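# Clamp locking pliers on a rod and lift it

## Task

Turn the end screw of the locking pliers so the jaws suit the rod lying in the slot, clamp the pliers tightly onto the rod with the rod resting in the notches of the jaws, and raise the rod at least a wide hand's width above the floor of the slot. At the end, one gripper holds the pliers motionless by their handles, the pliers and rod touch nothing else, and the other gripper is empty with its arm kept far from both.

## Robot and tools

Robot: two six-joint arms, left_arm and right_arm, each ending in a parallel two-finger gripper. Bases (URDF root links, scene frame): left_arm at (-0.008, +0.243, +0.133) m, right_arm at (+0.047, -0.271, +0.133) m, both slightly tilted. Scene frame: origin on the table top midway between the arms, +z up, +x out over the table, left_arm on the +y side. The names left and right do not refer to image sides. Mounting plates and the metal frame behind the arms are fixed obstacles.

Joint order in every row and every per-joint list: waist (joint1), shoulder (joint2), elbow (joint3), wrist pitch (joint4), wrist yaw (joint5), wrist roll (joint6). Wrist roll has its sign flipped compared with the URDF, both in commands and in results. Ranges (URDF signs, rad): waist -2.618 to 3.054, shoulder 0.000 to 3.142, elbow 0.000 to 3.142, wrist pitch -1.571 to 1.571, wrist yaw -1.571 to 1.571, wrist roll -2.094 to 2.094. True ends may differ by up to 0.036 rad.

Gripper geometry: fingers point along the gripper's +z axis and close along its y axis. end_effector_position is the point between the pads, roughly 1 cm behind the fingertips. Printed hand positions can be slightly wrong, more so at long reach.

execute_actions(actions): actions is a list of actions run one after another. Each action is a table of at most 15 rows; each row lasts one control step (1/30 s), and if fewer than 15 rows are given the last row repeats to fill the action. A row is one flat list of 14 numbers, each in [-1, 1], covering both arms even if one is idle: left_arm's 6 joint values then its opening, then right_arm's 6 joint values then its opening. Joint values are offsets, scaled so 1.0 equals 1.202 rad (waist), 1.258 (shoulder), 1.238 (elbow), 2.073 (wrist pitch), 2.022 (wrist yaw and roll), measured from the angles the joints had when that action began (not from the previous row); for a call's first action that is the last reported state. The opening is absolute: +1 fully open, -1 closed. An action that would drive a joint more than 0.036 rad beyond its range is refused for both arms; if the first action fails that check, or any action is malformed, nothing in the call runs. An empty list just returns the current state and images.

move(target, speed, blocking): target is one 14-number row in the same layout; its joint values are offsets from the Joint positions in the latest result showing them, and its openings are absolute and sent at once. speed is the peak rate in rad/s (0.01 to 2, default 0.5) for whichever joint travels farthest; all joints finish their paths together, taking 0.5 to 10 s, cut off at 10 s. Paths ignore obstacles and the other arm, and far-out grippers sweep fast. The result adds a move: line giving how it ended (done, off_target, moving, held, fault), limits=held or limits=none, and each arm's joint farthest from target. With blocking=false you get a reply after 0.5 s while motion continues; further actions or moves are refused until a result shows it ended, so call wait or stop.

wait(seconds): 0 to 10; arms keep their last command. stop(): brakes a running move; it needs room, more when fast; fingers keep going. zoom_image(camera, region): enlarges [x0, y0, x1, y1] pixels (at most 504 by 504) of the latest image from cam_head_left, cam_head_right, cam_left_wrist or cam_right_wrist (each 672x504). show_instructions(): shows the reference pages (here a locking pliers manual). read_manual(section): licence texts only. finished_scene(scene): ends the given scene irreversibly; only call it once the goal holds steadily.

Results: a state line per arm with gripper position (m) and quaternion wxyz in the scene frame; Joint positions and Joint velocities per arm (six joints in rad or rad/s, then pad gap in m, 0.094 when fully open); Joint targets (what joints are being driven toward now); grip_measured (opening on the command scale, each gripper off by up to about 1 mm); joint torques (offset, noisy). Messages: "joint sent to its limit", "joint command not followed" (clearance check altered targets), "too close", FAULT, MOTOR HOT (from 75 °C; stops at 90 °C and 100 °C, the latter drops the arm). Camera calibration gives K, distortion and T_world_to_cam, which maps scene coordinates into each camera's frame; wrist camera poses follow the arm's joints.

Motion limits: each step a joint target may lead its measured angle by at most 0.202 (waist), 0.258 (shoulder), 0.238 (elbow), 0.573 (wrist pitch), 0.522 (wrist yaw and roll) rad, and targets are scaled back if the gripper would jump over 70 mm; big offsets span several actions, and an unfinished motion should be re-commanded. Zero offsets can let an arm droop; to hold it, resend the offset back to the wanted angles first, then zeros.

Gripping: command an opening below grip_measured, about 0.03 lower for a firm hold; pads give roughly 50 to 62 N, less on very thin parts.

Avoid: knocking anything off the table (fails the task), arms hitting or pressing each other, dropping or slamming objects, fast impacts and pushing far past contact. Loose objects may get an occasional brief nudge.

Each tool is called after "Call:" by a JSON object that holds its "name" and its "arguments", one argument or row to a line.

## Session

Call:
{"name": "execute_actions", "arguments": {
  "actions": []
}}

Scene clock: 0.00 s.
left_arm: end_effector_position=(+0.0498, +0.4543, +0.2171) grip_measured=+1.000 end_effector_quat_wxyz=(-0.101, -0.100, +0.967, -0.209) | right_arm: end_effector_position=(+0.1305, -0.5101, +0.1099) grip_measured=+1.000 end_effector_quat_wxyz=(+0.109, -0.249, +0.950, -0.152)
Joint names: [waist, shoulder, elbow, wrist pitch, wrist yaw, wrist roll]
Joint positions: left_arm=[ 1.187  1.802  1.311 -1.526 -0.027 -1.065  0.094] | right_arm=[-1.252  1.442  0.482 -0.299 -0.241  1.885  0.094]
Joint velocities: left_arm=[-0.022 -0.002  0.002  0.007 -0.037 -0.037  0.   ] | right_arm=[ 0.012 -0.007 -0.007 -0.051 -0.081 -0.037  0.   ]
Joint torques (N m, as the arm reports them, + toward a larger Joint positions number): no reading
Motor temperatures (°C, as the motors report them): left_arm=[23 28 25 21 24 23] | right_arm=[21 36 25 32 22 24]
Joint targets: left_arm=[1.187 1.789 1.320 -1.531 -0.022 -1.067] | right_arm=[-1.252 1.441 0.483 -0.313 -0.249 1.882]
camera_calibration (this result's frames):
cam_left_wrist: T_world_to_cam=[[0.503215, -0.821929, 0.266848, 0.290969], [-0.593612, -0.104366, 0.797955, -0.0672314], [-0.628012, -0.559947, -0.540426, 0.494433], [0, 0, 0, 1]] pos_world=[0.12418, 0.508996, 0.243207]
cam_right_wrist: T_world_to_cam=[[0.454605, -0.82153, 0.344127, -0.50995], [-0.878807, -0.350801, 0.323476, -0.0571631], [-0.145025, -0.449475, -0.881442, -0.0089798], [0, 0, 0, 1]] pos_world=[0.180288, -0.443028, 0.186063]

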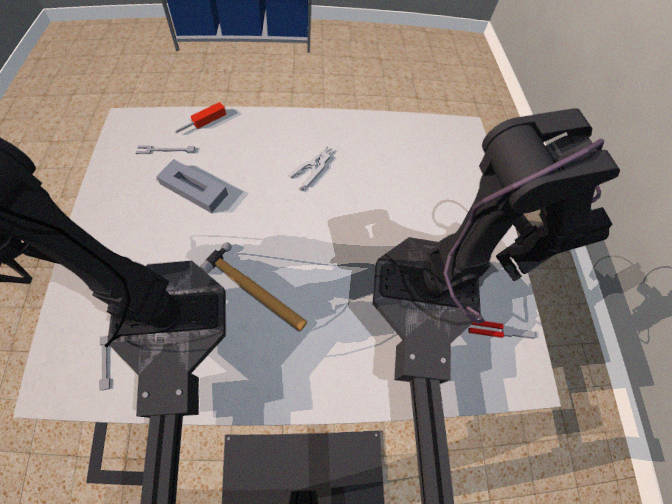

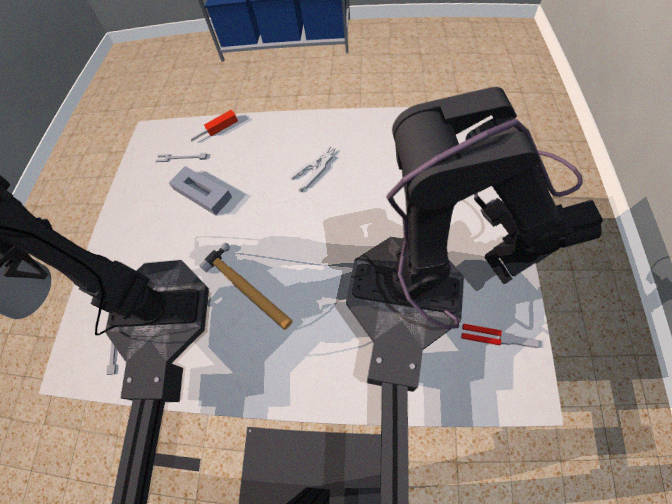

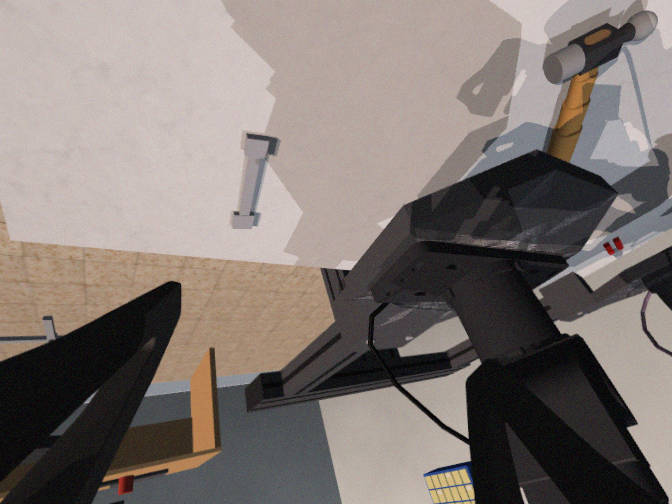

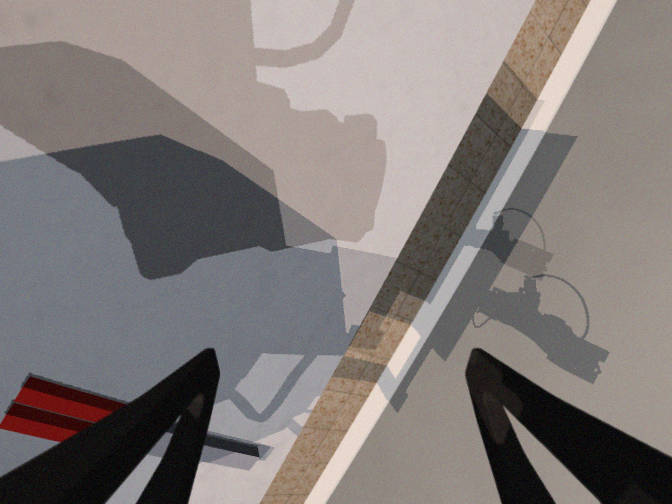

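Call:
{"name": "zoom_image", "arguments": {
  "camera": "cam_head_left",
  "region": [270, 130, 354, 214]
}}

Call:
{"name": "zoom_image", "arguments": {
  "camera": "cam_head_right",
  "region": [270, 130, 354, 214]
}}

Call:
{"name": "zoom_image", "arguments": {
  "camera": "cam_head_left",
  "region": [150, 145, 234, 229]
}}

Call:
{"name": "zoom_image", "arguments": {
  "camera": "cam_head_right",
  "region": [160, 150, 244, 234]
}}

Region (270, 130, 354, 214) of cam_head_left's 672x504 image, scaled by 6.000, with more detail than that image has.

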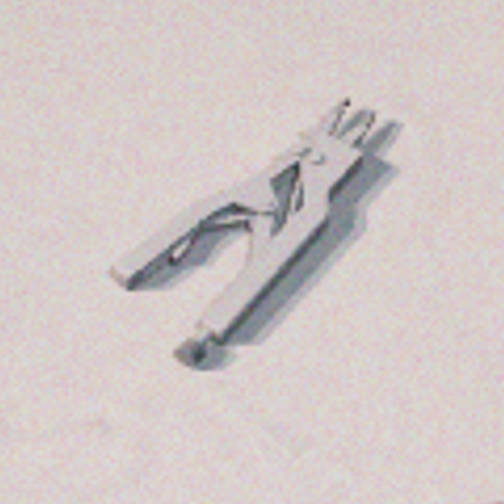

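Region (270, 130, 354, 214) of cam_head_right's 672x504 image, scaled by 6.000, with more detail than that image has.

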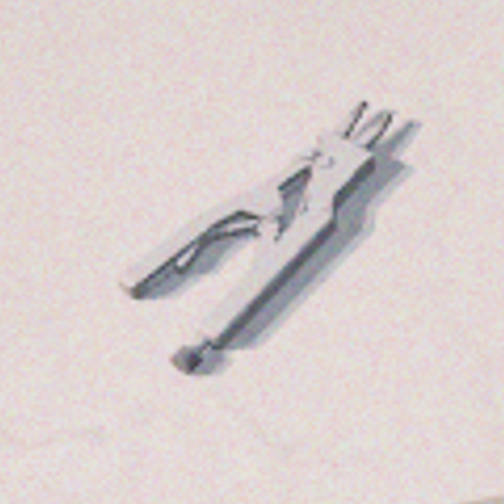

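Region (150, 145, 234, 229) of cam_head_left's 672x504 image, scaled by 6.000, with more detail than that image has.

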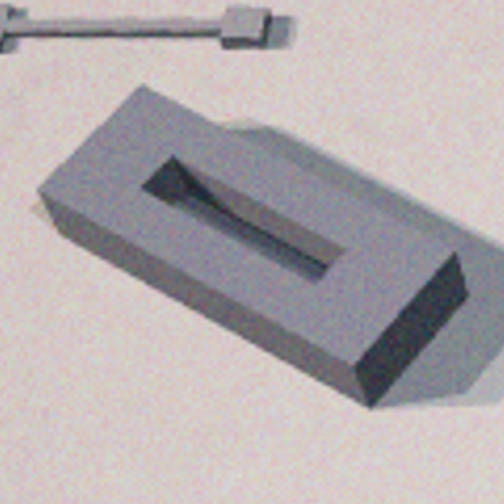

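Region (160, 150, 244, 234) of cam_head_right's 672x504 image, scaled by 6.000, with more detail than that image has.

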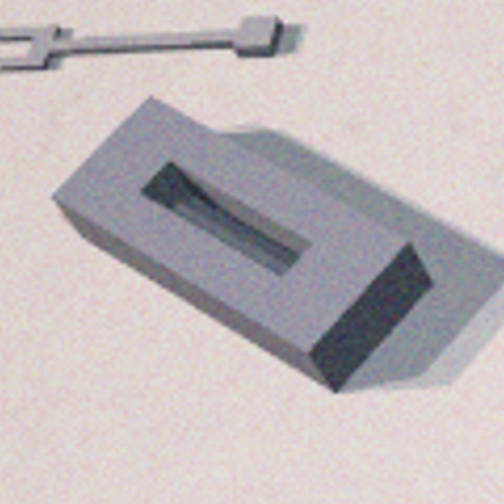

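Call:
{"name": "move", "arguments": {
  "target": [-0.5,0.28,0.36,0.08,0.01,0.45,1.0, 0.95,0.40,0.62,-0.17,0.08,0.04,-0.3],
  "speed": 1.2
}}

Scene clock: 44.73 s.
left_arm: end_effector_position=(+0.2708, +0.4692, +0.1768) grip_measured=+1.000 end_effector_quat_wxyz=(-0.109, -0.251, +0.960, -0.052) | right_arm: end_effector_position=(+0.4377, -0.3589, +0.1442) grip_measured=-0.298 end_effector_quat_wxyz=(-0.100, +0.746, -0.652, +0.086)
Joint names: [waist, shoulder, elbow, wrist pitch, wrist yaw, wrist roll]
Joint positions: left_arm=[ 0.583  2.157  1.73  -1.369 -0.009 -0.16   0.094] | right_arm=[-0.104  1.929  1.228 -0.618 -0.081  1.957  0.033]
Joint velocities: left_arm=[-0.017  0.002 -0.007 -0.022 -0.007  0.037  0.   ] | right_arm=[ 0.007  0.017 -0.007  0.022 -0.022  0.007 -0.   ]
Joint torques (N m, as the arm reports them, + toward a larger Joint positions number): left_arm=[  0.12 -11.85   6.09  -0.11   0.06   0.06] | right_arm=[-0.32 -9.14  7.8   0.33 -0.02  0.08]
Motor temperatures (°C, as the motors report them): left_arm=[23 31 26 21 24 23] | right_arm=[21 36 27 31 22 24]
Joint targets: left_arm=[0.586 2.154 1.756 -1.360 -0.007 -0.155] | right_arm=[-0.110 1.945 1.249 -0.652 -0.079 1.966]
move: off_target (left_arm, right_arm); limits=none; left_arm: farthest joint: the elbow, 0.027 radians from its target (0.446 radians at the start); right_arm: farthest joint: the wrist pitch, 0.033 radians from its target (0.352 radians at the start)
camera_calibration (this result's frames):
cam_left_wrist: T_world_to_cam=[[0.71584, -0.695672, -0.0601031, 0.143757], [-0.424719, -0.502116, 0.753321, 0.24653], [-0.554244, -0.513731, -0.6549, 0.598354], [0, 0, 0, 1]] pos_world=[0.333433, 0.531187, 0.214786]
cam_right_wrist: T_world_to_cam=[[0.95398, 0.145848, 0.262014, -0.396712], [0.0118043, -0.891342, 0.453178, -0.347726], [0.299639, -0.42923, -0.852044, -0.0578469], [0, 0, 0, 1]] pos_world=[0.399893, -0.276913, 0.212238]

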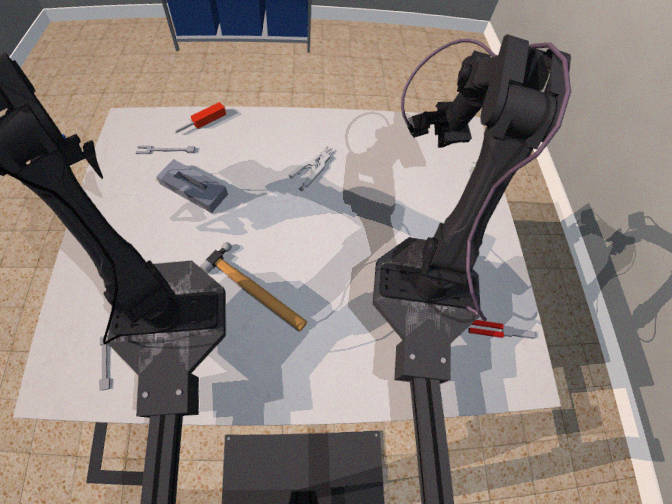

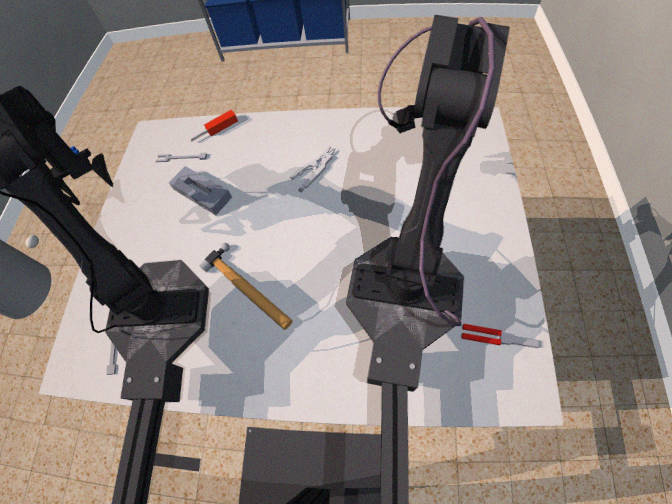

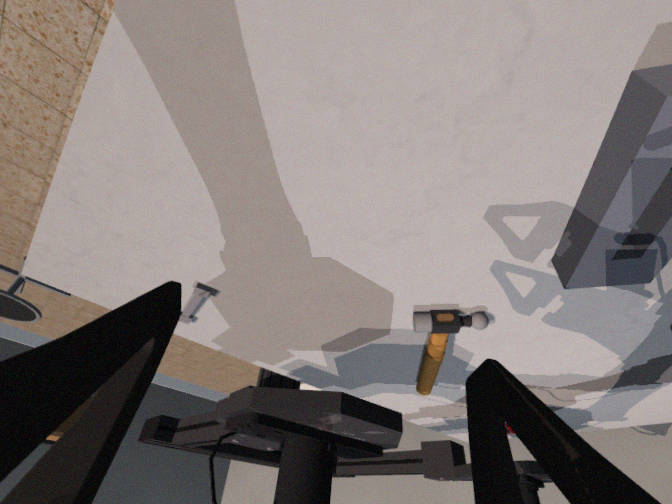

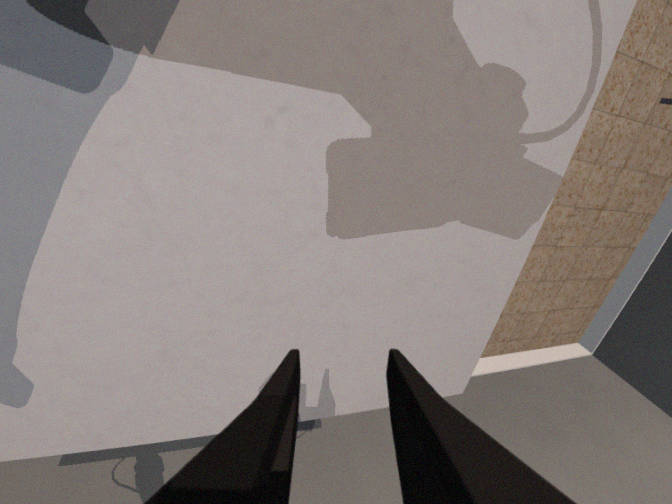

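Call:
{"name": "move", "arguments": {
  "target": [-0.361,0.226,0.322,0.071,0.003,0.344,1.0, 0.682,0.439,0.434,-0.130,0.052,0.027,-0.3],
  "speed": 0.9
}}

Scene clock: 57.90 s.
left_arm: end_effector_position=(+0.4508, +0.3523, +0.1417) grip_measured=+1.000 end_effector_quat_wxyz=(-0.010, -0.372, +0.928, -0.010) | right_arm: end_effector_position=(+0.4231, -0.0331, +0.0522) grip_measured=-0.298 end_effector_quat_wxyz=(+0.003, +0.959, -0.283, -0.003)
Joint names: [waist, shoulder, elbow, wrist pitch, wrist yaw, wrist roll]
Joint positions: left_arm=[ 0.142  2.447  2.101 -1.234  0.001  0.531  0.094] | right_arm=[ 0.722  2.473  1.739 -0.857  0.02   2.001  0.033]
Joint velocities: left_arm=[-0.007  0.012 -0.012  0.007 -0.037  0.051  0.   ] | right_arm=[ 0.022 -0.012  0.002 -0.066 -0.037  0.007 -0.001]
Joint torques (N m, as the arm reports them, + toward a larger Joint positions number): left_arm=[  0.23 -14.72   6.5    0.41  -0.01   0.06] | right_arm=[ -0.29 -13.81   7.81  -0.17   0.05   0.11]
Motor temperatures (°C, as the motors report them): left_arm=[23 32 27 21 24 23] | right_arm=[21 38 28 31 22 24]
Joint targets: left_arm=[0.149 2.441 2.128 -1.222 -0.003 0.536] | right_arm=[0.716 2.481 1.766 -0.888 0.024 2.012]
move: off_target (left_arm, right_arm); limits=none; left_arm: farthest joint: the elbow, 0.027 radians from its target (0.399 radians at the start); right_arm: farthest joint: the wrist pitch, 0.030 radians from its target (0.269 radians at the start)
camera_calibration (this result's frames):
cam_left_wrist: T_world_to_cam=[[0.873106, -0.48646, -0.0322898, -0.217002], [-0.37252, -0.708398, 0.599501, 0.361626], [-0.314507, -0.511399, -0.799722, 0.526708], [0, 0, 0, 1]] pos_world=[0.489832, 0.41997, 0.197419]
cam_right_wrist: T_world_to_cam=[[0.528388, 0.84896, -0.0085663, -0.18878], [0.754313, -0.464803, 0.463649, -0.316057], [0.389637, -0.251448, -0.885978, -0.0223868], [0, 0, 0, 1]] pos_world=[0.346877, 0.00773341, 0.125088]

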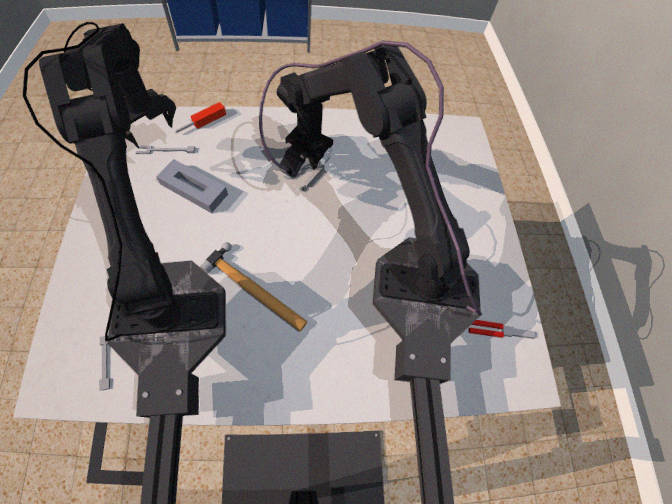

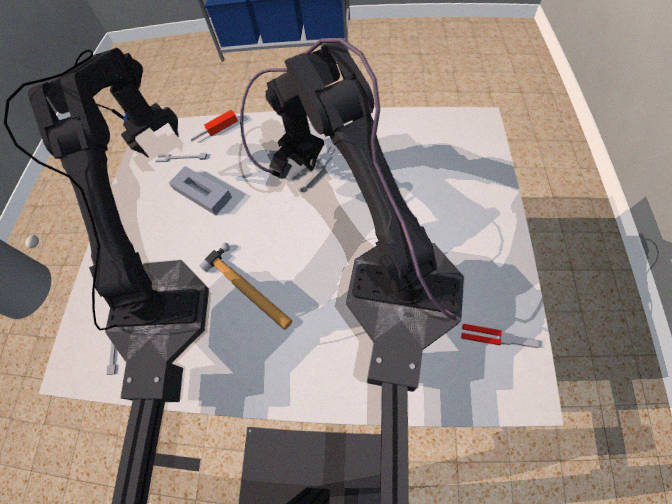

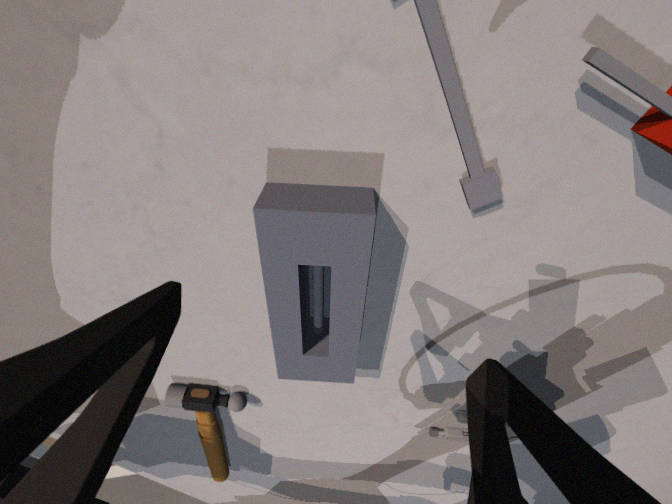

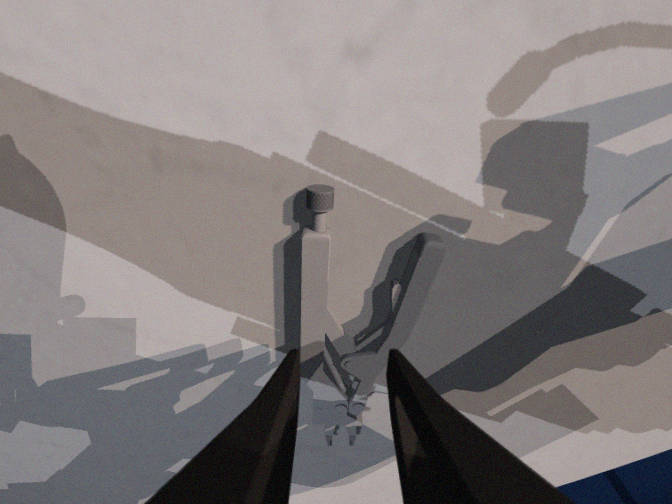

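Call:
{"name": "execute_actions", "arguments": {
  "actions": []
}}

Scene clock: 82.10 s.
left_arm: end_effector_position=(+0.4508, +0.3523, +0.1417) grip_measured=+1.000 end_effector_quat_wxyz=(-0.010, -0.373, +0.928, -0.010) | right_arm: end_effector_position=(+0.4231, -0.0332, +0.0522) grip_measured=-0.298 end_effector_quat_wxyz=(+0.004, +0.959, -0.283, -0.003)
Joint names: [waist, shoulder, elbow, wrist pitch, wrist yaw, wrist roll]
Joint positions: left_arm=[ 0.142  2.447  2.101 -1.234  0.001  0.531  0.094] | right_arm=[ 0.722  2.473  1.739 -0.857  0.02   2.001  0.033]
Joint velocities: left_arm=[-0.007 -0.022 -0.012 -0.007 -0.037 -0.066  0.   ] | right_arm=[-0.007 -0.007 -0.022 -0.022  0.022 -0.081  0.001]
Joint torques (N m, as the arm reports them, + toward a larger Joint positions number): left_arm=[  0.3  -14.73   6.5    0.4   -0.01   0.07] | right_arm=[ -0.24 -13.78   7.77  -0.15   0.06   0.11]
Motor temperatures (°C, as the motors report them): left_arm=[23 36 28 21 24 23] | right_arm=[21 42 29 30 22 24]
Joint targets: left_arm=[0.149 2.441 2.128 -1.222 -0.003 0.536] | right_arm=[0.716 2.481 1.766 -0.888 0.024 2.012]
camera_calibration (this result's frames):
cam_left_wrist: T_world_to_cam=[[0.873291, -0.486127, -0.0323005, -0.217201], [-0.372244, -0.708543, 0.599502, 0.361552], [-0.31432, -0.511516, -0.799722, 0.526665], [0, 0, 0, 1]] pos_world=[0.489807, 0.419985, 0.197418]
cam_right_wrist: T_world_to_cam=[[0.528378, 0.848961, -0.00907524, -0.188634], [0.754373, -0.46455, 0.463805, -0.316099], [0.389536, -0.25191, -0.885891, -0.0223733], [0, 0, 0, 1]] pos_world=[0.346842, 0.00766268, 0.125076]

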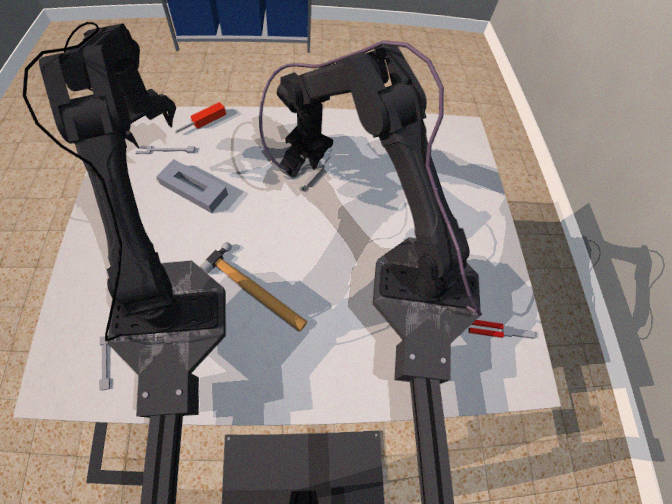

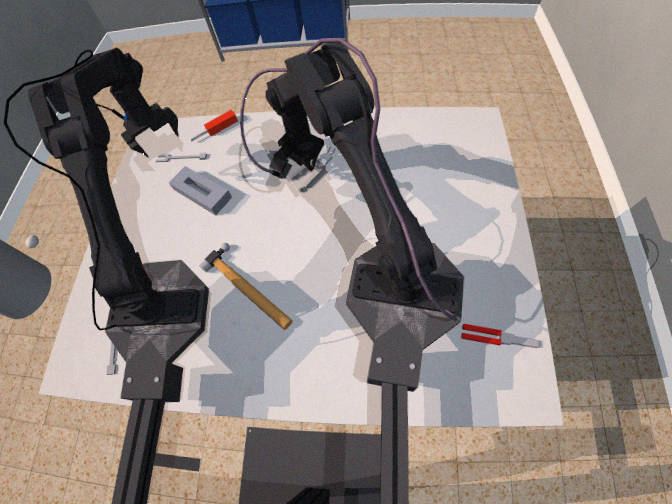

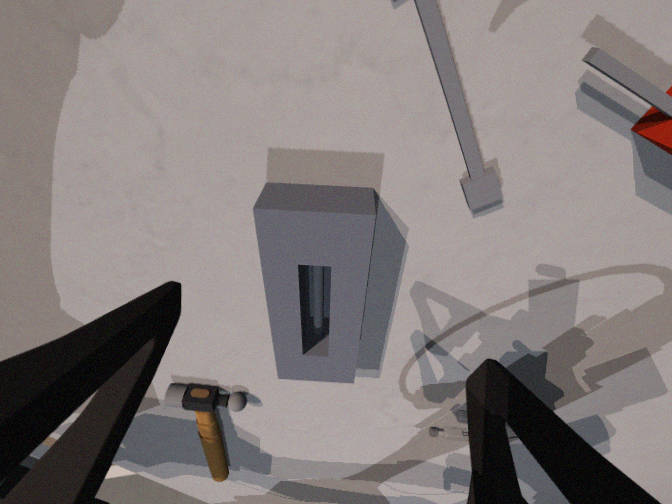

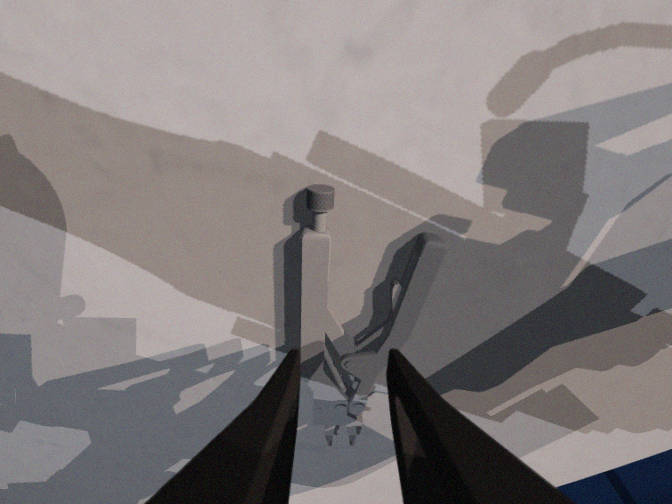

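Call:
{"name": "zoom_image", "arguments": {
  "camera": "cam_right_wrist",
  "region": [240, 160, 480, 460]
}}

Call:
{"name": "zoom_image", "arguments": {
  "camera": "cam_left_wrist",
  "region": [230, 170, 410, 400]
}}

Region (240, 160, 480, 460) of cam_right_wrist's 672x504 image, scaled by 1.680, with more detail than that image has; it fills the left 403 columns of this view, and the rest is white.

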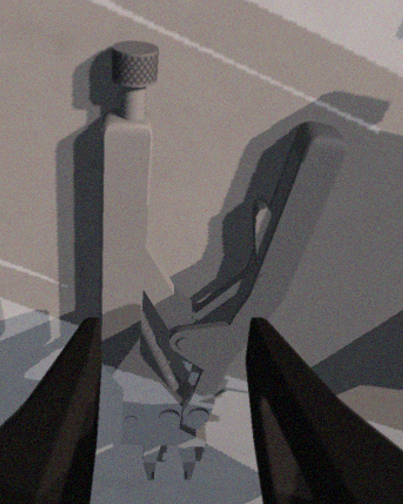

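Region (230, 170, 410, 400) of cam_left_wrist's 672x504 image, scaled by 2.191, with more detail than that image has; it fills the left 394 columns of this view, and the rest is white.

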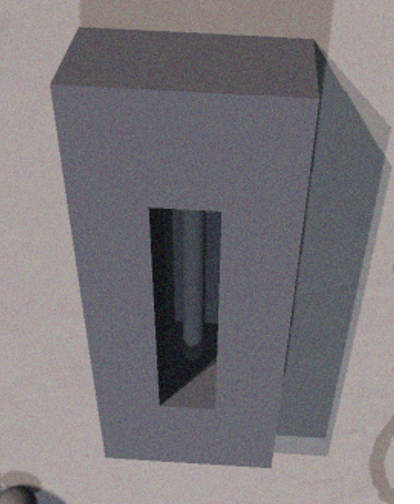

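Call:
{"name": "move", "arguments": {
  "target": [0.005,-0.004,0.022,0.005,0,0.002,1.0, 0.020,-0.022,-0.1123,0.0579,0.002,-0.0262,-0.3],
  "speed": 0.3
}}

Scene clock: 116.23 s.
left_arm: end_effector_position=(+0.4508, +0.3523, +0.1417) grip_measured=+1.000 end_effector_quat_wxyz=(-0.010, -0.373, +0.928, -0.010) | right_arm: end_effector_position=(+0.4058, -0.0355, +0.0319) grip_measured=-0.298 end_effector_quat_wxyz=(+0.003, +0.955, -0.296, -0.002)
Joint names: [waist, shoulder, elbow, wrist pitch, wrist yaw, wrist roll]
Joint positions: left_arm=[ 0.142  2.447  2.101 -1.234  0.001  0.531  0.094] | right_arm=[ 0.738  2.459  1.616 -0.747  0.021  1.959  0.033]
Joint velocities: left_arm=[ 0.012 -0.022 -0.007  0.007  0.066  0.095  0.   ] | right_arm=[ 0.017  0.007  0.012  0.037  0.066 -0.066  0.002]
Joint torques (N m, as the arm reports them, + toward a larger Joint positions number): left_arm=[  0.21 -14.62   6.51   0.38   0.04   0.06] | right_arm=[  0.87 -15.18   3.95   0.26   0.07  -0.12]
Motor temperatures (°C, as the motors report them): left_arm=[23 37 28 21 24 23] | right_arm=[21 44 29 29 22 24]
Joint targets: left_arm=[0.148 2.442 2.129 -1.224 0.001 0.535] | right_arm=[0.746 2.445 1.600 -0.737 0.024 1.949]
move: off_target (left_arm); limits=none; left_arm: farthest joint: the elbow, 0.027 radians from its target (0.027 radians at the start); right_arm: farthest joint: the elbow, 0.016 radians from its target (0.139 radians at the start)
camera_calibration (this result's frames):
cam_left_wrist: T_world_to_cam=[[0.873291, -0.486127, -0.0323005, -0.217201], [-0.372244, -0.708543, 0.599502, 0.361552], [-0.31432, -0.511516, -0.799722, 0.526665], [0, 0, 0, 1]] pos_world=[0.489807, 0.419985, 0.197418]
cam_right_wrist: T_world_to_cam=[[0.550279, 0.83495, -0.00719104, -0.187148], [0.740685, -0.484141, 0.465826, -0.289909], [0.38546, -0.26166, -0.884847, -0.0330087], [0, 0, 0, 1]] pos_world=[0.330438, 0.00726505, 0.104494]

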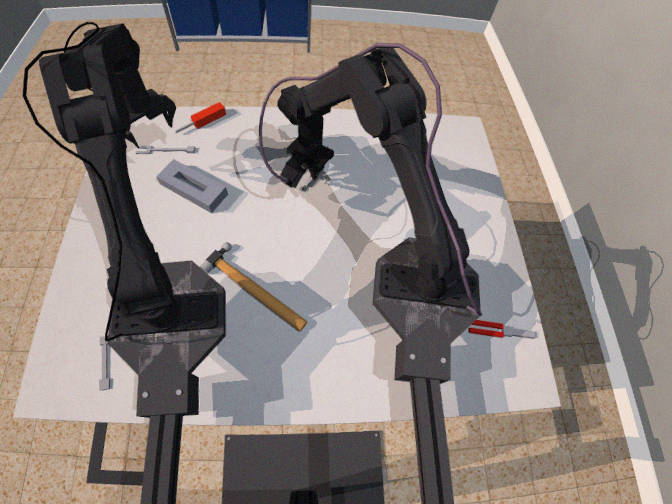

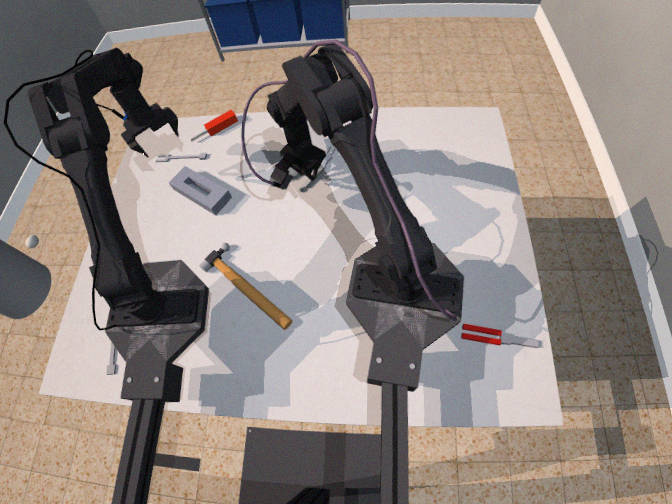

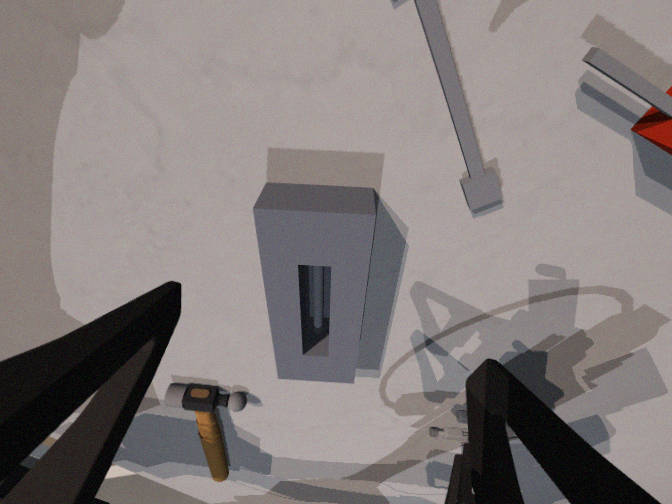

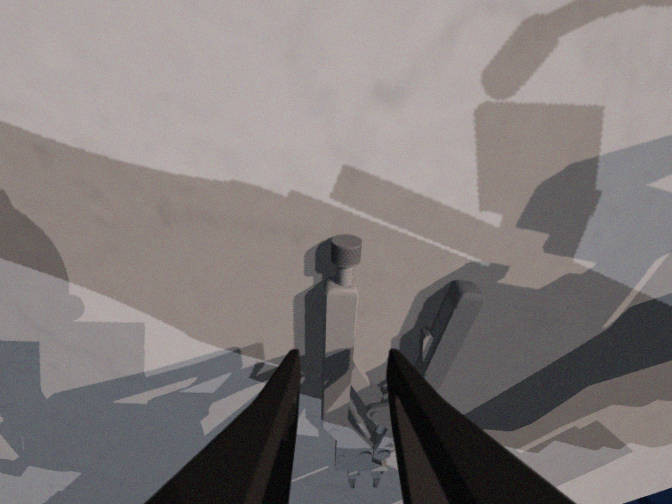

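Call:
{"name": "move", "arguments": {
  "target": [0.005,-0.004,0.022,0.005,0,0.002,1.0, 0.003,0.0413,-0.0237,0.0309,0.0015,-0.004,-0.48],
  "speed": 0.1
}}

Scene clock: 134.70 s.
left_arm: end_effector_position=(+0.4508, +0.3523, +0.1417) grip_measured=+1.000 end_effector_quat_wxyz=(-0.010, -0.373, +0.928, -0.010) | right_arm: end_effector_position=(+0.4058, -0.0351, +0.0139) grip_measured=-0.477 end_effector_quat_wxyz=(+0.001, +0.955, -0.296, +0.000)
Joint names: [waist, shoulder, elbow, wrist pitch, wrist yaw, wrist roll]
Joint positions: left_arm=[ 0.142  2.447  2.101 -1.234  0.001  0.531  0.094] | right_arm=[ 0.738  2.496  1.604 -0.692  0.021  1.959  0.025]
Joint velocities: left_arm=[ 0.002  0.007 -0.002 -0.037  0.022 -0.051  0.   ] | right_arm=[-0.012 -0.007  0.007 -0.022 -0.081  0.007  0.   ]
Joint torques (N m, as the arm reports them, + toward a larger Joint positions number): left_arm=[  0.21 -14.61   6.51   0.38   0.03   0.06] | right_arm=[  0.54 -12.91   3.72   0.27   0.06  -0.09]
Motor temperatures (°C, as the motors report them): left_arm=[23 38 28 21 24 23] | right_arm=[21 46 28 29 22 24]
Joint targets: left_arm=[0.148 2.442 2.129 -1.224 0.001 0.535] | right_arm=[0.742 2.510 1.587 -0.683 0.024 1.951]
move: off_target (left_arm); limits=none; left_arm: farthest joint: the elbow, 0.027 radians from its target (0.027 radians at the start); right_arm: farthest joint: the elbow, 0.017 radians from its target (0.030 radians at the start)
camera_calibration (this result's frames):
cam_left_wrist: T_world_to_cam=[[0.873291, -0.486127, -0.0323005, -0.217201], [-0.372244, -0.708543, 0.599502, 0.361552], [-0.31432, -0.511516, -0.799722, 0.526665], [0, 0, 0, 1]] pos_world=[0.489807, 0.419985, 0.197418]
cam_right_wrist: T_world_to_cam=[[0.550699, 0.8347, -0.00263507, -0.187827], [0.738519, -0.485767, 0.467568, -0.280546], [0.388999, -0.259435, -0.883953, -0.0501133], [0, 0, 0, 1]] pos_world=[0.330119, 0.00749802, 0.0863817]

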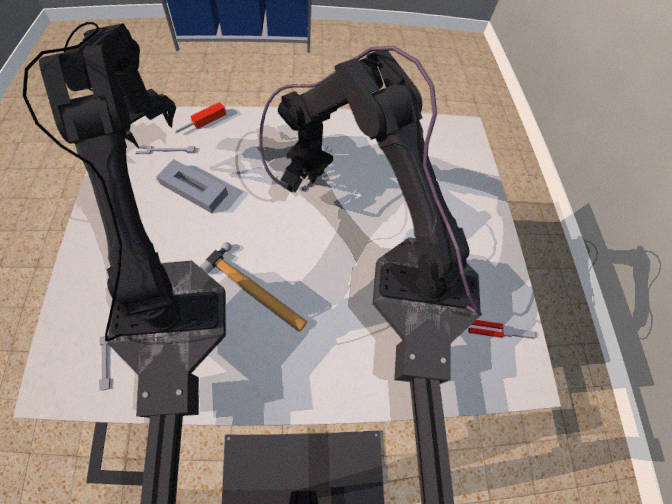

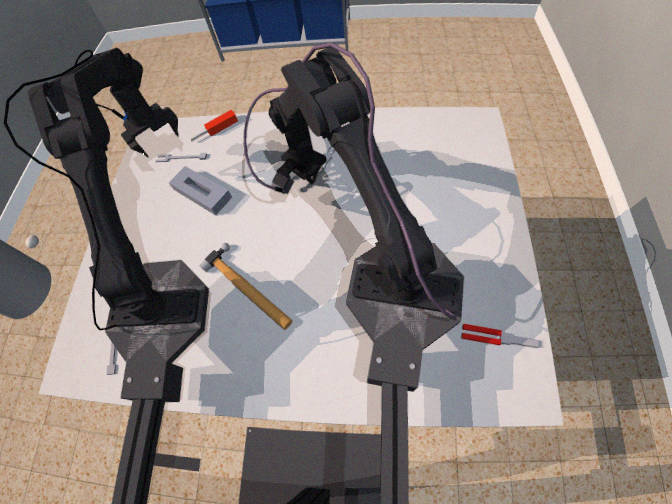

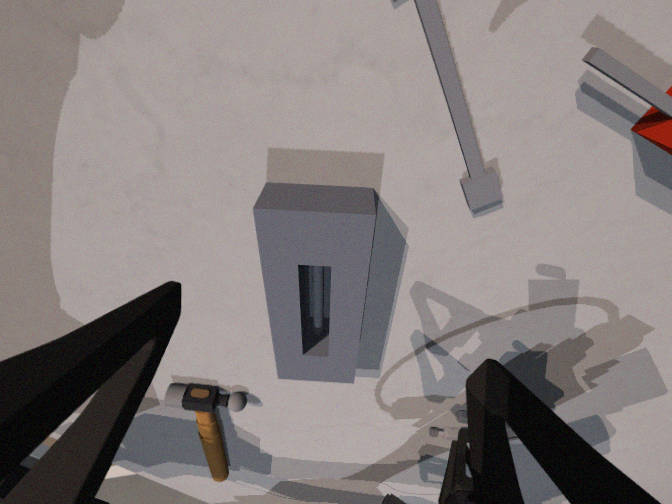

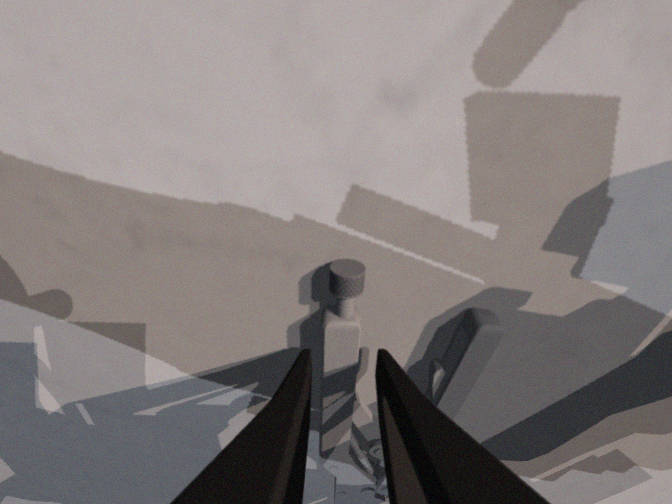

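Call:
{"name": "execute_actions", "arguments": {
  "actions": [
    [[0.005,-0.004,0.022,0.005,0,0.002,1.0, 0.003,0.012,-0.0137,0.004,0.0015,-0.004,-0.5],[0.005,-0.004,0.022,0.005,0,0.002,1.0, 0.003,0.013,-0.0137,0.004,0.0015,-0.004,-0.52],[0.005,-0.004,0.022,0.005,0,0.002,1.0, 0.003,0.014,-0.0137,0.004,0.0015,-0.004,-0.54],[0.005,-0.004,0.022,0.005,0,0.002,1.0, 0.003,0.015,-0.0137,0.004,0.0015,-0.004,-0.56],[0.005,-0.004,0.022,0.005,0,0.002,1.0, 0.003,0.016,-0.0137,0.004,0.0015,-0.004,-0.58],[0.005,-0.004,0.022,0.005,0,0.002,1.0, 0.003,0.016,-0.0137,0.004,0.0015,-0.004,-0.60],[0.005,-0.004,0.022,0.005,0,0.002,1.0, 0.003,0.016,-0.0137,0.004,0.0015,-0.004,-0.62],[0.005,-0.004,0.022,0.005,0,0.002,1.0, 0.003,0.016,-0.0137,0.004,0.0015,-0.004,-0.64],[0.005,-0.004,0.022,0.005,0,0.002,1.0, 0.003,0.016,-0.0137,0.004,0.0015,-0.004,-0.66],[0.005,-0.004,0.022,0.005,0,0.002,1.0, 0.003,0.016,-0.0137,0.004,0.0015,-0.004,-0.68],[0.005,-0.004,0.022,0.005,0,0.002,1.0, 0.003,0.016,-0.0137,0.004,0.0015,-0.004,-0.70],[0.005,-0.004,0.022,0.005,0,0.002,1.0, 0.003,0.016,-0.0137,0.004,0.0015,-0.004,-0.72],[0.005,-0.004,0.022,0.005,0,0.002,1.0, 0.003,0.016,-0.0137,0.004,0.0015,-0.004,-0.74],[0.005,-0.004,0.022,0.005,0,0.002,1.0, 0.003,0.016,-0.0137,0.004,0.0015,-0.004,-0.76],[0.005,-0.004,0.022,0.005,0,0.002,1.0, 0.003,0.016,-0.0137,0.004,0.0015,-0.004,-0.79]]
  ]
}}

Call:
{"name": "wait", "arguments": {
  "seconds": 0.3
}}

Scene clock: 145.43 s.
left_arm: end_effector_position=(+0.4508, +0.3523, +0.1417) grip_measured=+1.000 end_effector_quat_wxyz=(-0.010, -0.373, +0.928, -0.010) | right_arm: end_effector_position=(+0.4060, -0.0352, +0.0139) grip_measured=-0.756 end_effector_quat_wxyz=(+0.001, +0.955, -0.296, +0.001)
Joint names: [waist, shoulder, elbow, wrist pitch, wrist yaw, wrist roll]
Joint positions: left_arm=[ 0.142  2.447  2.101 -1.234  0.001  0.531  0.094] | right_arm=[ 0.738  2.496  1.604 -0.691  0.022  1.958  0.011]
Joint velocities: left_arm=[-0.007  0.017 -0.002  0.022 -0.066  0.022  0.   ] | right_arm=[ 0.002 -0.012 -0.007  0.051 -0.037 -0.11  -0.006]
Joint torques (N m, as the arm reports them, + toward a larger Joint positions number): left_arm=[  0.22 -14.62   6.51   0.38   0.03   0.06] | right_arm=[  0.52 -12.44   3.8    0.26   0.02  -0.09]
Motor temperatures (°C, as the motors report them): left_arm=[23 38 28 21 24 23] | right_arm=[21 45 27 28 22 24]
Joint targets: left_arm=[0.148 2.442 2.129 -1.224 0.001 0.535] | right_arm=[0.742 2.516 1.587 -0.684 0.024 1.951]
camera_calibration (this result's frames):
cam_left_wrist: T_world_to_cam=[[0.873291, -0.486127, -0.0323005, -0.217201], [-0.372244, -0.708543, 0.599502, 0.361552], [-0.31432, -0.511516, -0.799722, 0.526665], [0, 0, 0, 1]] pos_world=[0.489807, 0.419985, 0.197418]
cam_right_wrist: T_world_to_cam=[[0.551031, 0.834481, -0.00238442, -0.188067], [0.737734, -0.485807, 0.468764, -0.280478], [0.390016, -0.260063, -0.88332, -0.0506797], [0, 0, 0, 1]] pos_world=[0.330315, 0.00750066, 0.0862629]

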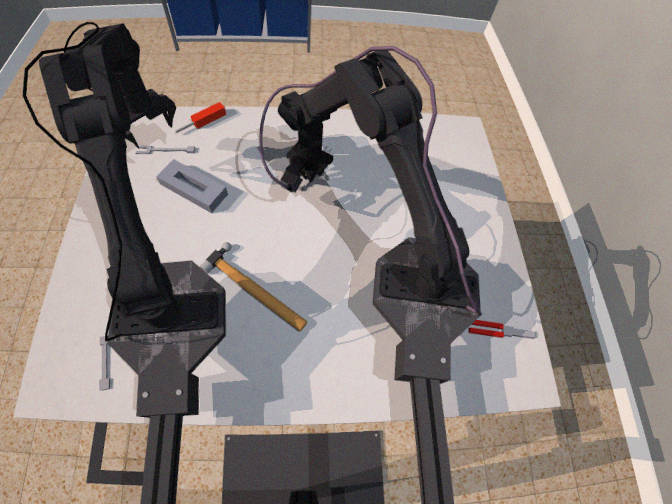

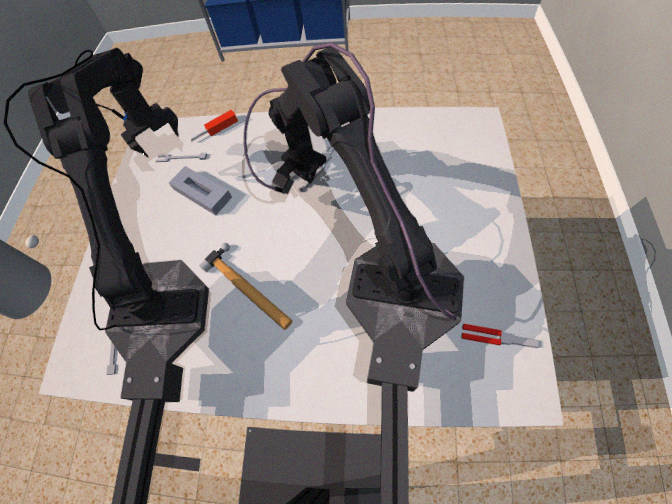

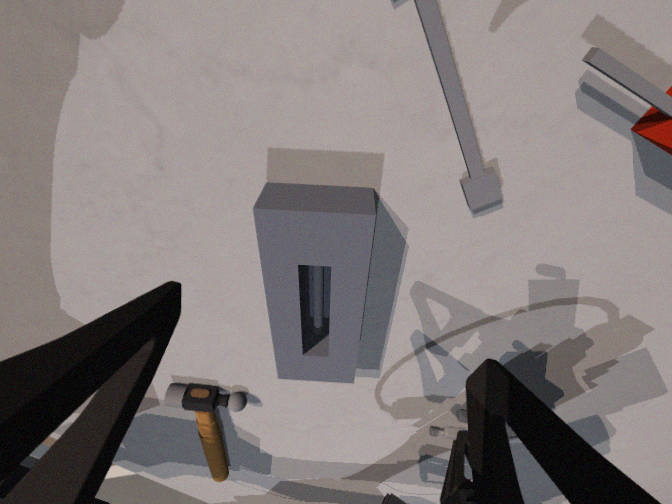

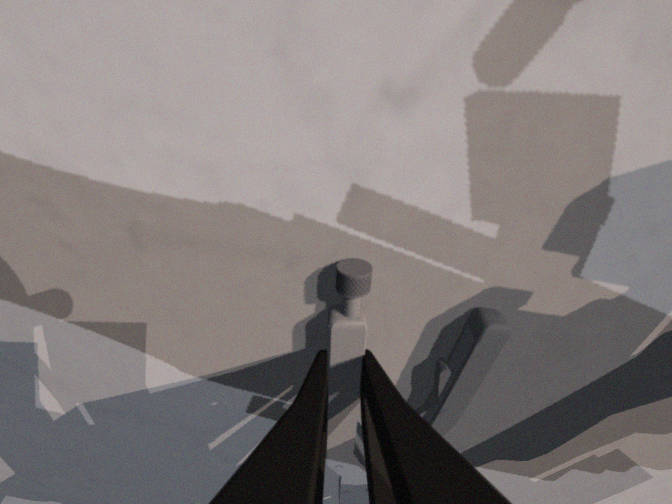

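Scene clock: 145.73 s.
left_arm: end_effector_position=(+0.4508, +0.3523, +0.1417) grip_measured=+1.000 end_effector_quat_wxyz=(-0.010, -0.373, +0.928, -0.010) | right_arm: end_effector_position=(+0.4061, -0.0352, +0.0139) grip_measured=-0.756 end_effector_quat_wxyz=(+0.001, +0.955, -0.296, +0.001)
Joint names: [waist, shoulder, elbow, wrist pitch, wrist yaw, wrist roll]
Joint positions: left_arm=[ 0.142  2.447  2.101 -1.234  0.001  0.531  0.094] | right_arm=[ 0.738  2.496  1.604 -0.691  0.023  1.958  0.011]
Joint velocities: left_arm=[-0.012  0.007 -0.002 -0.066 -0.037  0.007  0.   ] | right_arm=[-0.002 -0.007 -0.002 -0.081 -0.007  0.051  0.   ]
Joint torques (N m, as the arm reports them, + toward a larger Joint positions number): left_arm=[  0.21 -14.62   6.51   0.39   0.03   0.06] | right_arm=[  0.5  -12.45   3.75   0.26   0.03  -0.09]
Motor temperatures (°C, as the motors report them): left_arm=[23 38 28 21 24 23] | right_arm=[21 45 27 28 22 24]
Joint targets: left_arm=[0.148 2.442 2.129 -1.224 0.001 0.535] | right_arm=[0.742 2.516 1.587 -0.684 0.024 1.951]
wait: 0.30 s; at rest by 0.17 s
camera_calibration (this result's frames):
cam_left_wrist: T_world_to_cam=[[0.873291, -0.486127, -0.0323005, -0.217201], [-0.372244, -0.708543, 0.599502, 0.361552], [-0.31432, -0.511516, -0.799722, 0.526665], [0, 0, 0, 1]] pos_world=[0.489807, 0.419985, 0.197418]
cam_right_wrist: T_world_to_cam=[[0.551031, 0.834481, -0.00253467, -0.188038], [0.737636, -0.485657, 0.469073, -0.280492], [0.390202, -0.260344, -0.883156, -0.0507964], [0, 0, 0, 1]] pos_world=[0.330337, 0.00746688, 0.0862336]

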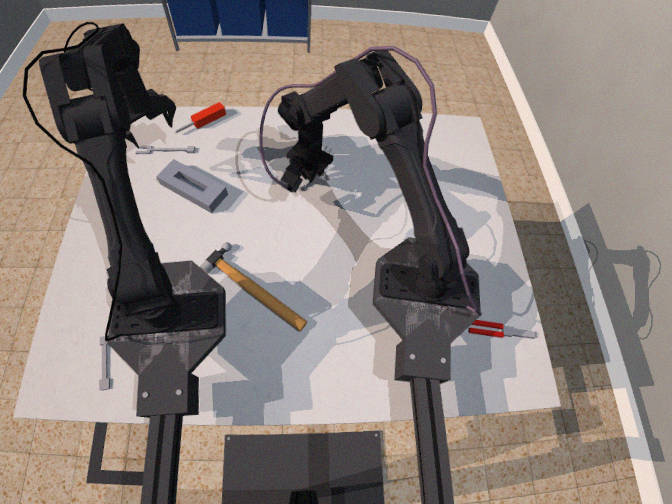

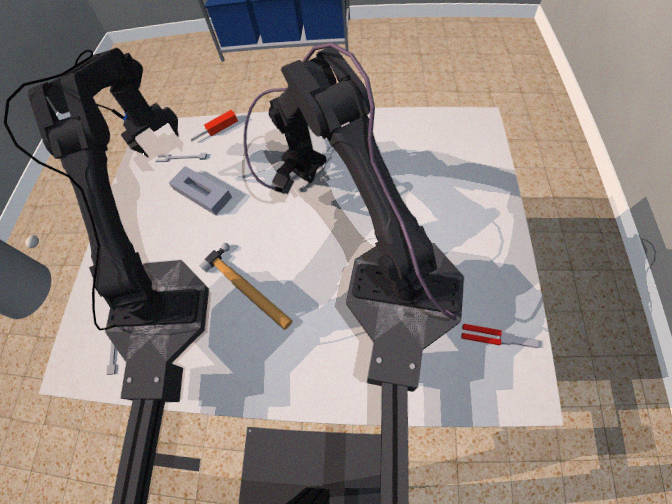

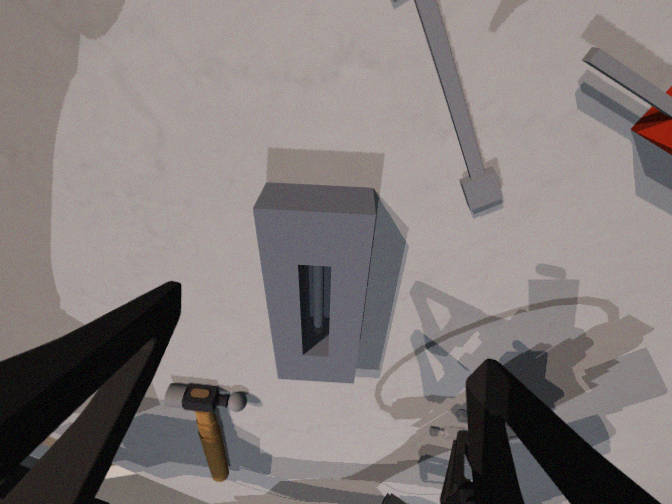

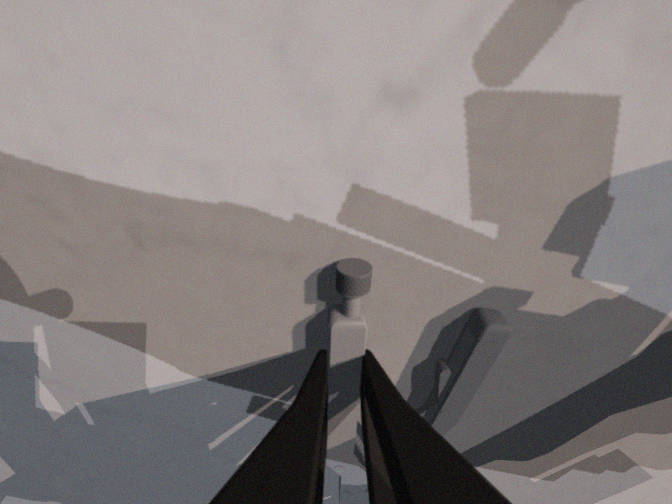

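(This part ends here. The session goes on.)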